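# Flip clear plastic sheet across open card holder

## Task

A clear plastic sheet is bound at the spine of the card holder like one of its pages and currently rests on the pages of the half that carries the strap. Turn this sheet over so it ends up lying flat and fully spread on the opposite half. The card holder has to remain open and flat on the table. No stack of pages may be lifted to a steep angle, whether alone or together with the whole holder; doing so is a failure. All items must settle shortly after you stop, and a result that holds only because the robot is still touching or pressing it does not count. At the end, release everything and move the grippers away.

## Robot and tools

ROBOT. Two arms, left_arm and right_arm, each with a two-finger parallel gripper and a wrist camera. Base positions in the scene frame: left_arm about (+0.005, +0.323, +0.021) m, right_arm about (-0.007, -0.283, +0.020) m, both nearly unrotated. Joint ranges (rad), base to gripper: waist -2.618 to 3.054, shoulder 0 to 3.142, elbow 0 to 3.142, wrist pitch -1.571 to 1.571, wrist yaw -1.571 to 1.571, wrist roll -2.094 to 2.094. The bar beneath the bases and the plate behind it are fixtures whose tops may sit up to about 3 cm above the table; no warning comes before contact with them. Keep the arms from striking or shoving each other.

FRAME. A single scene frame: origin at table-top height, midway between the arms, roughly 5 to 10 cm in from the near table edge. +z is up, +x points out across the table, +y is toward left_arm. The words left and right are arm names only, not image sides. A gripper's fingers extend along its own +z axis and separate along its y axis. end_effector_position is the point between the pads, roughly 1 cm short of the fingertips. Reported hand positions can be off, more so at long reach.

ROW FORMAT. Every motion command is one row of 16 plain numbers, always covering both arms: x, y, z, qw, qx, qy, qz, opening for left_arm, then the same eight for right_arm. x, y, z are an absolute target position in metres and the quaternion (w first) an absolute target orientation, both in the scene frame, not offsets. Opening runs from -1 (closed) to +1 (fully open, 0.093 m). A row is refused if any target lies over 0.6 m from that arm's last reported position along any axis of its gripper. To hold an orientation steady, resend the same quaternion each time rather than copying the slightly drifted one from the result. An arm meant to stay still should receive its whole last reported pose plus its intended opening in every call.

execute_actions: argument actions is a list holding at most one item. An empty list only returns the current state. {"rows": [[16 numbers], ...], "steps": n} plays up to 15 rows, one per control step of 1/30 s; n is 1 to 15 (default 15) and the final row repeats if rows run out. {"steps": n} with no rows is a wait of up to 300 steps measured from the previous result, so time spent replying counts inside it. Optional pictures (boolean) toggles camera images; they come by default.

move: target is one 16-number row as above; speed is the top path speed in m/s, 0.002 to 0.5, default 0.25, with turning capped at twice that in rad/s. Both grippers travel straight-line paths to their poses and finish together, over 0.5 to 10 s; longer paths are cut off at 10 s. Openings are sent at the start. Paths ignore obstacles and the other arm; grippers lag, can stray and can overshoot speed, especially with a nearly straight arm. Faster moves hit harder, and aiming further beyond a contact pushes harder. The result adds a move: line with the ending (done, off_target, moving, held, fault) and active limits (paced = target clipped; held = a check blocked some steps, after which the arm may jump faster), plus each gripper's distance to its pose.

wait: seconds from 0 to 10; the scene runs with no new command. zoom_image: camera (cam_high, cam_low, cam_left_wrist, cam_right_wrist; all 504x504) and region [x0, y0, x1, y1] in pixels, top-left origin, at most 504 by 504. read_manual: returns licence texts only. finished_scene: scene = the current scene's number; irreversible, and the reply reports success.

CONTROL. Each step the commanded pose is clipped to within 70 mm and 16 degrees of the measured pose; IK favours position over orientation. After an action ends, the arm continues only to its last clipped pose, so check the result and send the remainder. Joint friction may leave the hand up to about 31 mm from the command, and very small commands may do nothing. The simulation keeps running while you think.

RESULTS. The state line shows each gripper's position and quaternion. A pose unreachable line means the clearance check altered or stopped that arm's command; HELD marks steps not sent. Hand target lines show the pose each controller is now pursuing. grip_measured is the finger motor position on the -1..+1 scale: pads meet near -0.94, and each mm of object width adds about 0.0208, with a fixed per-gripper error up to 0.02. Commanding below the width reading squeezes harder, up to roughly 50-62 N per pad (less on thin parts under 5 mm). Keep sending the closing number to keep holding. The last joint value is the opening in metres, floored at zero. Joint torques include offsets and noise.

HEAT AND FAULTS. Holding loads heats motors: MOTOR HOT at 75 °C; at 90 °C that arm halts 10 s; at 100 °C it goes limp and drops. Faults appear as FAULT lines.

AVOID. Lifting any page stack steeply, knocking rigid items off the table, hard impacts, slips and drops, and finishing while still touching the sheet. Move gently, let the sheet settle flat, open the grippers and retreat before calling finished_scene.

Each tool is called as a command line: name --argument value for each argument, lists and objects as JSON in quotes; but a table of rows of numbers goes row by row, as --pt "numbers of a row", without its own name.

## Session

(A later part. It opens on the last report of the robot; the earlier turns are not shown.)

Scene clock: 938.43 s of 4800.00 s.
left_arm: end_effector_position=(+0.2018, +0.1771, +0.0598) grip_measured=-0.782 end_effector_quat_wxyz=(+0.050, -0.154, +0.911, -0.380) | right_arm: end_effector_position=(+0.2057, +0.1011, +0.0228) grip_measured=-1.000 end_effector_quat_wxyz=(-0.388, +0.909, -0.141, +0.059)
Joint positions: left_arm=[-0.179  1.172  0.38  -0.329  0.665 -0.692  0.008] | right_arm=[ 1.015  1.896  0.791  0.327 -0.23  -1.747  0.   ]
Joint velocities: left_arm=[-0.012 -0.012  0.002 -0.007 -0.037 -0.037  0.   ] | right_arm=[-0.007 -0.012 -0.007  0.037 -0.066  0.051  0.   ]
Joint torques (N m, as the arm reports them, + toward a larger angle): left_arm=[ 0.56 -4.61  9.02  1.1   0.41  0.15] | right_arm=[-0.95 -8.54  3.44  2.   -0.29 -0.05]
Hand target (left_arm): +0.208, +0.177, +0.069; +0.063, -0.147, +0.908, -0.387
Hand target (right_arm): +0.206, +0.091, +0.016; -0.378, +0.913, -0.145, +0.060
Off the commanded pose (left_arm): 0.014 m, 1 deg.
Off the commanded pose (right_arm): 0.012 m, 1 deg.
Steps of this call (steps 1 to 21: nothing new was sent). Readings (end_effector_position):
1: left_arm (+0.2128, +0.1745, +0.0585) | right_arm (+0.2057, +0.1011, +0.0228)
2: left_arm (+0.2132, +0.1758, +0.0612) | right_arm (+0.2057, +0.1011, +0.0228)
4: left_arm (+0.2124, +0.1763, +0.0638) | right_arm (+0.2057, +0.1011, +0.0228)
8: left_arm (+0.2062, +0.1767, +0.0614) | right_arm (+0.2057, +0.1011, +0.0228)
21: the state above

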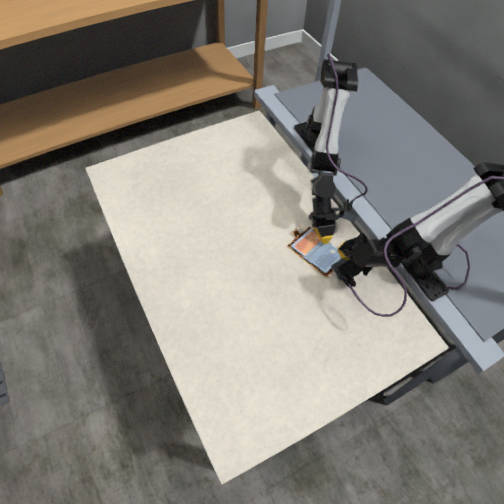

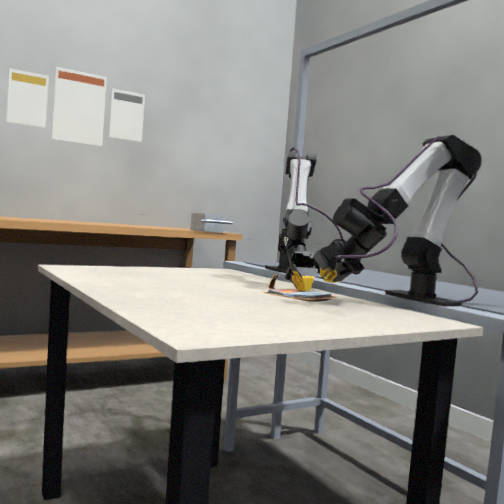

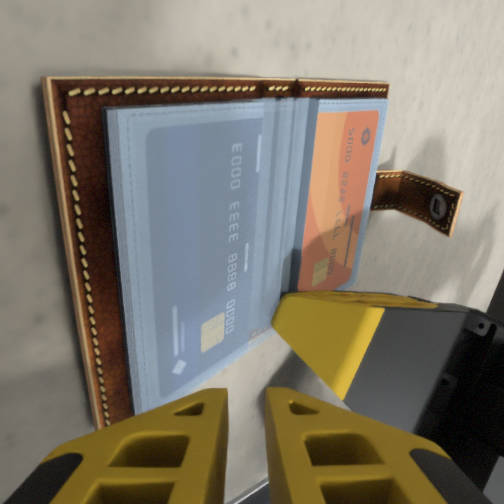

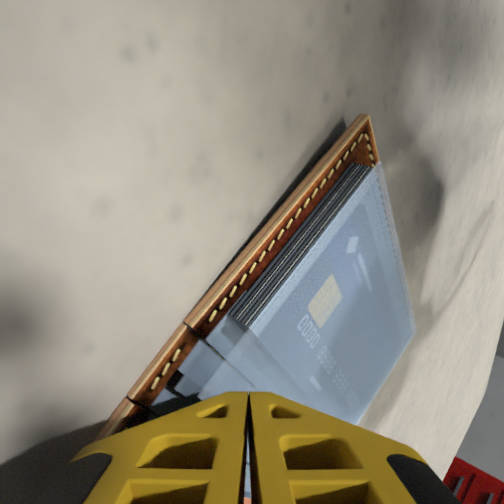

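The film unfolded and fell flat onto the blue half. Retreat both arms.

move --target '[0.21,0.21,0.13,0.0393,-0.1468,0.9543,-0.2657,-0.78,0.205,0.06,0.09,0.3780,-0.9125,0.1445,-0.0598,-1]' --speed 0.12

move --target '[0.22,0.26,0.18,0.0198,-0.1507,0.9795,-0.139,1,0.20,-0.14,0.15,0.2867,-0.9095,0.2868,-0.0904,1]' --speed 0.2

zoom_image --camera "cam_high" --region '[275, 210, 365, 290]'

zoom_image --camera "cam_low" --region '[255, 265, 345, 310]'

Scene clock: 943.57 s of 4800.00 s.
left_arm: end_effector_position=(+0.2058, +0.2072, +0.1250) grip_measured=-0.782 end_effector_quat_wxyz=(+0.030, -0.147, +0.952, -0.268) | right_arm: end_effector_position=(+0.2044, +0.0669, +0.0923) grip_measured=-1.000 end_effector_quat_wxyz=(-0.387, +0.909, -0.143, +0.061)
Joint positions: left_arm=[-0.163  1.144  0.769 -0.934  0.479 -0.554  0.008] | right_arm=[ 0.948  1.6    0.791  0.017 -0.273 -1.795  0.   ]
Joint velocities: left_arm=[-0.002  0.002 -0.002 -0.022 -0.022  0.007 -0.   ] | right_arm=[-0.017 -0.007 -0.022 -0.022  0.066  0.051  0.   ]
Joint torques (N m, as the arm reports them, + toward a larger angle): left_arm=[ 0.66 -3.01  9.84  0.73  0.18  0.11] | right_arm=[-0.83 -7.48  5.85  1.73 -0.34 -0.06]
Hand target (left_arm): +0.210, +0.210, +0.130; +0.038, -0.146, +0.952, -0.266
Hand target (right_arm): +0.204, +0.060, +0.090; -0.378, +0.913, -0.144, +0.059
Off the commanded pose (left_arm): 0.007 m, 1 deg.
Off the commanded pose (right_arm): 0.007 m, 1 deg.
After step 90, 0.47 s passed at rest.
move: done

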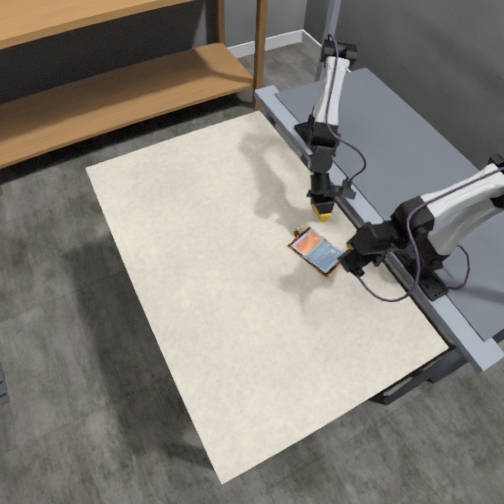

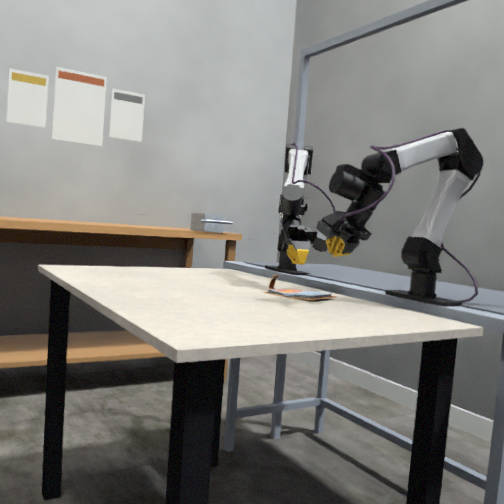

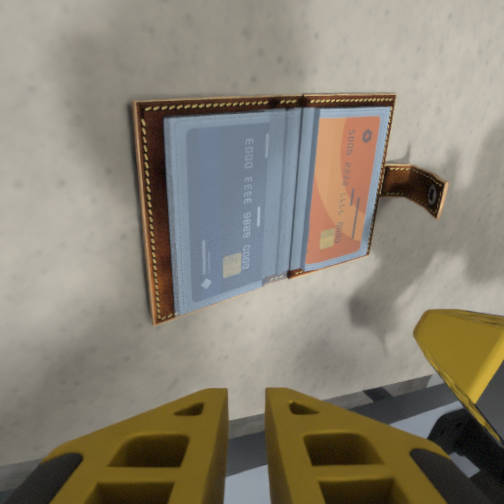

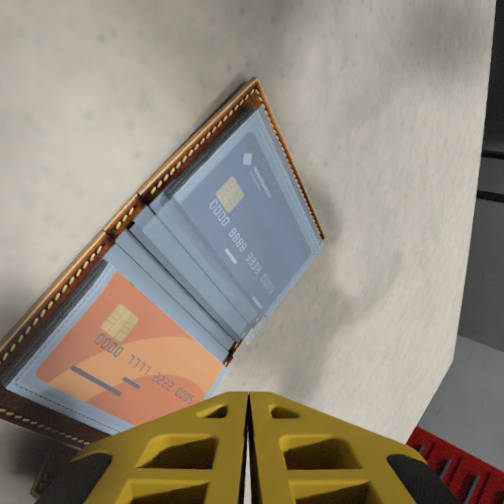

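Scene clock: 945.37 s of 4800.00 s.
left_arm: end_effector_position=(+0.2161, +0.2568, +0.1780) grip_measured=+0.985 end_effector_quat_wxyz=(+0.018, -0.150, +0.978, -0.143) | right_arm: end_effector_position=(+0.1970, -0.1382, +0.1433) grip_measured=+0.983 end_effector_quat_wxyz=(-0.282, +0.911, -0.289, +0.081)
Joint positions: left_arm=[-0.089  1.256  1.128 -1.325  0.261 -0.43   0.092] | right_arm=[ 0.405  1.027  0.729 -0.781 -0.356 -2.062  0.092]
Joint velocities: left_arm=[ 0.002 -0.007  0.012  0.037  0.037 -0.022  0.   ] | right_arm=[-0.017 -0.007 -0.012  0.037 -0.037 -0.007  0.001]
Joint torques (N m, as the arm reports them, + toward a larger angle): left_arm=[ 0.65 -2.58  9.62  0.45  0.05  0.1 ] | right_arm=[-0.72 -3.04  8.    1.29 -0.42 -0.05]
Hand target (left_arm): +0.220, +0.260, +0.180; +0.018, -0.150, +0.979, -0.139
Hand target (right_arm): +0.197, -0.140, +0.149; -0.284, +0.911, -0.286, +0.086
Off the commanded pose (left_arm): 0.005 m, 1 deg.
Off the commanded pose (right_arm): 0.008 m, 1 deg.
move: done

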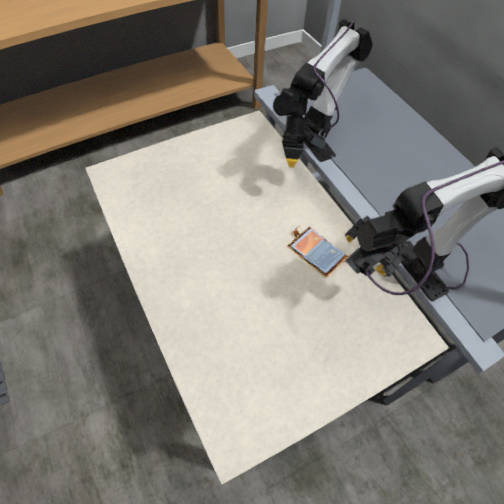

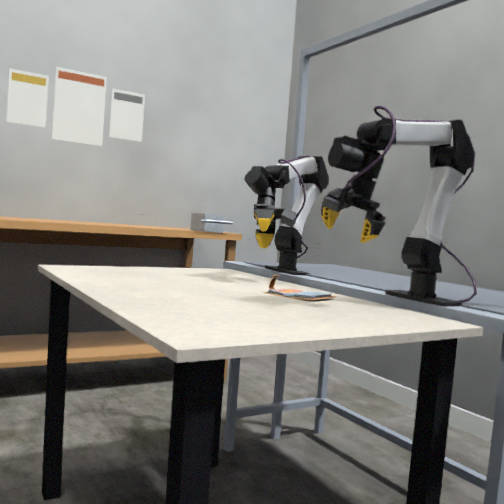

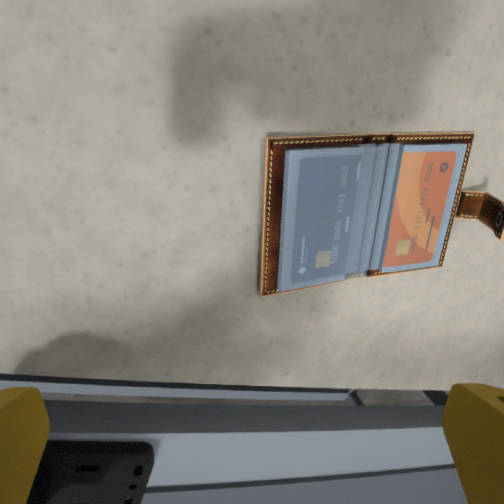

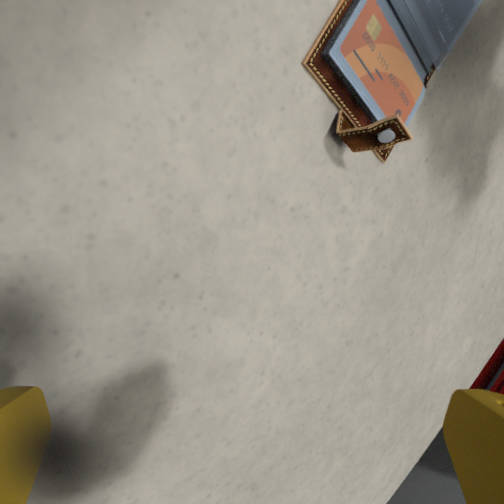

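Region (275, 210, 365, 290) of cam_high's 504x504 image, scaled by 5.600, with more detail than that image has.

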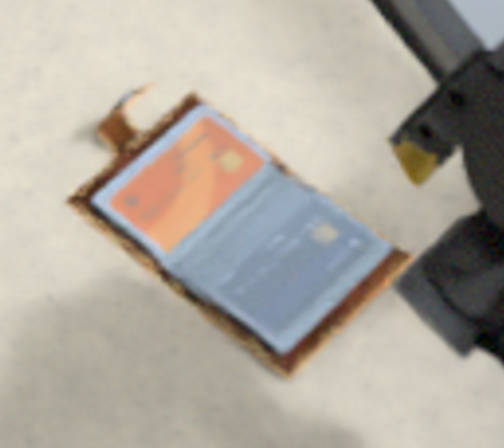

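Region (255, 265, 345, 310) of cam_low's 504x504 image, scaled by 5.600, with more detail than that image has.

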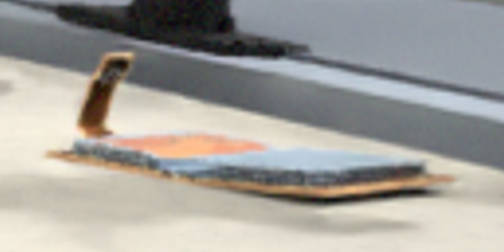

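execute_actions --actions '[]'

Scene clock: 954.10 s of 4800.00 s.
left_arm: end_effector_position=(+0.2160, +0.2569, +0.1780) grip_measured=+0.985 end_effector_quat_wxyz=(+0.018, -0.150, +0.978, -0.143) | right_arm: end_effector_position=(+0.1965, -0.1382, +0.1431) grip_measured=+0.983 end_effector_quat_wxyz=(-0.282, +0.912, -0.288, +0.081)
Joint positions: left_arm=[-0.089  1.256  1.128 -1.325  0.26  -0.43   0.092] | right_arm=[ 0.405  1.027  0.729 -0.783 -0.357 -2.064  0.092]
Joint velocities: left_arm=[ 0.012 -0.017 -0.007  0.007 -0.007  0.037  0.   ] | right_arm=[-0.017 -0.012  0.002  0.007 -0.051 -0.066  0.   ]
Joint torques (N m, as the arm reports them, + toward a larger angle): left_arm=[ 0.63 -2.57  9.55  0.44  0.04  0.1 ] | right_arm=[-0.69 -3.05  8.06  1.28 -0.42 -0.06]
Hand target (left_arm): +0.220, +0.260, +0.180; +0.018, -0.151, +0.979, -0.139
Hand target (right_arm): +0.197, -0.140, +0.149; -0.284, +0.911, -0.286, +0.086
Off the commanded pose (left_arm): 0.005 m, 1 deg.
Off the commanded pose (right_arm): 0.008 m, 1 deg.
Steps of this call (steps 1 to 90: nothing new was sent; then 5.73 s passed at rest). Readings (end_effector_position):
1: left_arm (+0.2161, +0.2568, +0.1780) | right_arm (+0.1969, -0.1382, +0.1433)
2: left_arm (+0.2161, +0.2568, +0.1780) | right_arm (+0.1968, -0.1382, +0.1432)
4: left_arm (+0.2161, +0.2568, +0.1780) | right_arm (+0.1967, -0.1382, +0.1432)
8: left_arm (+0.2160, +0.2569, +0.1780) | right_arm (+0.1966, -0.1382, +0.1431)
90: the state above

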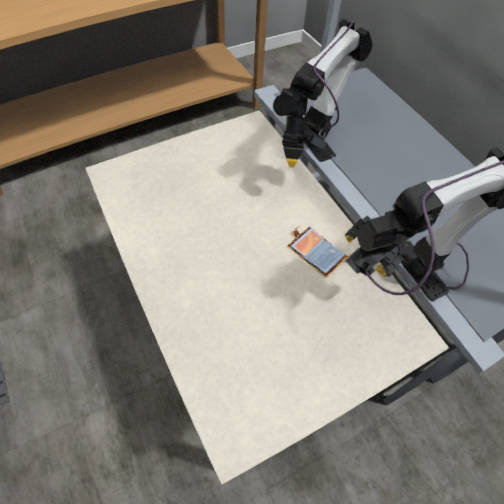

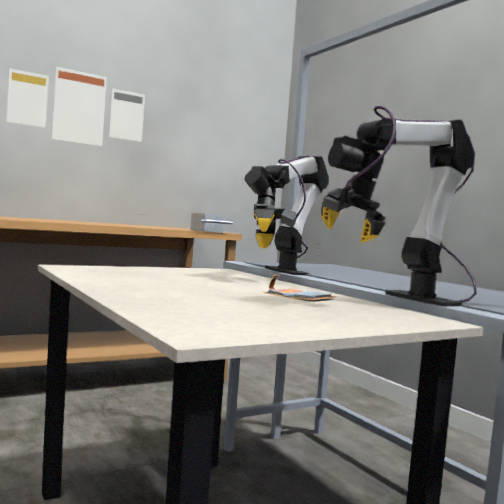

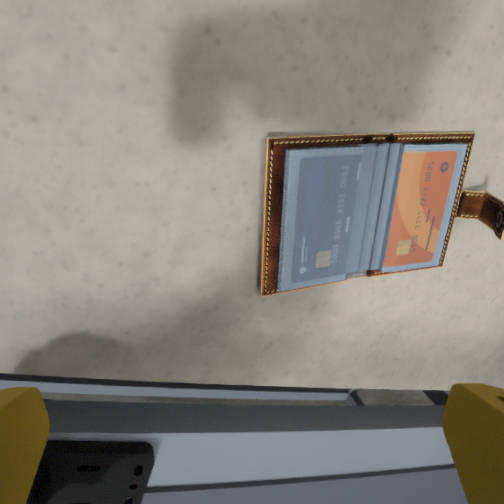

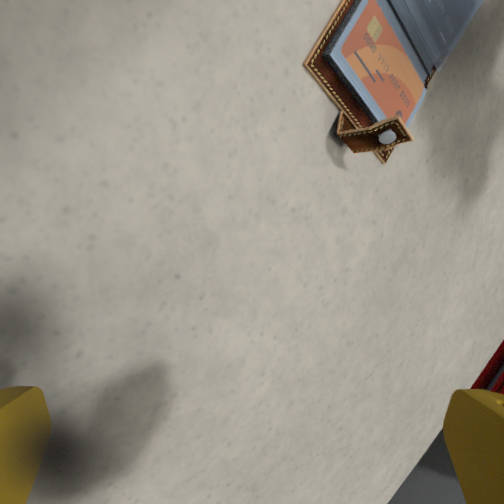

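finished_scene --scene 1

The scene is finished: the task was done.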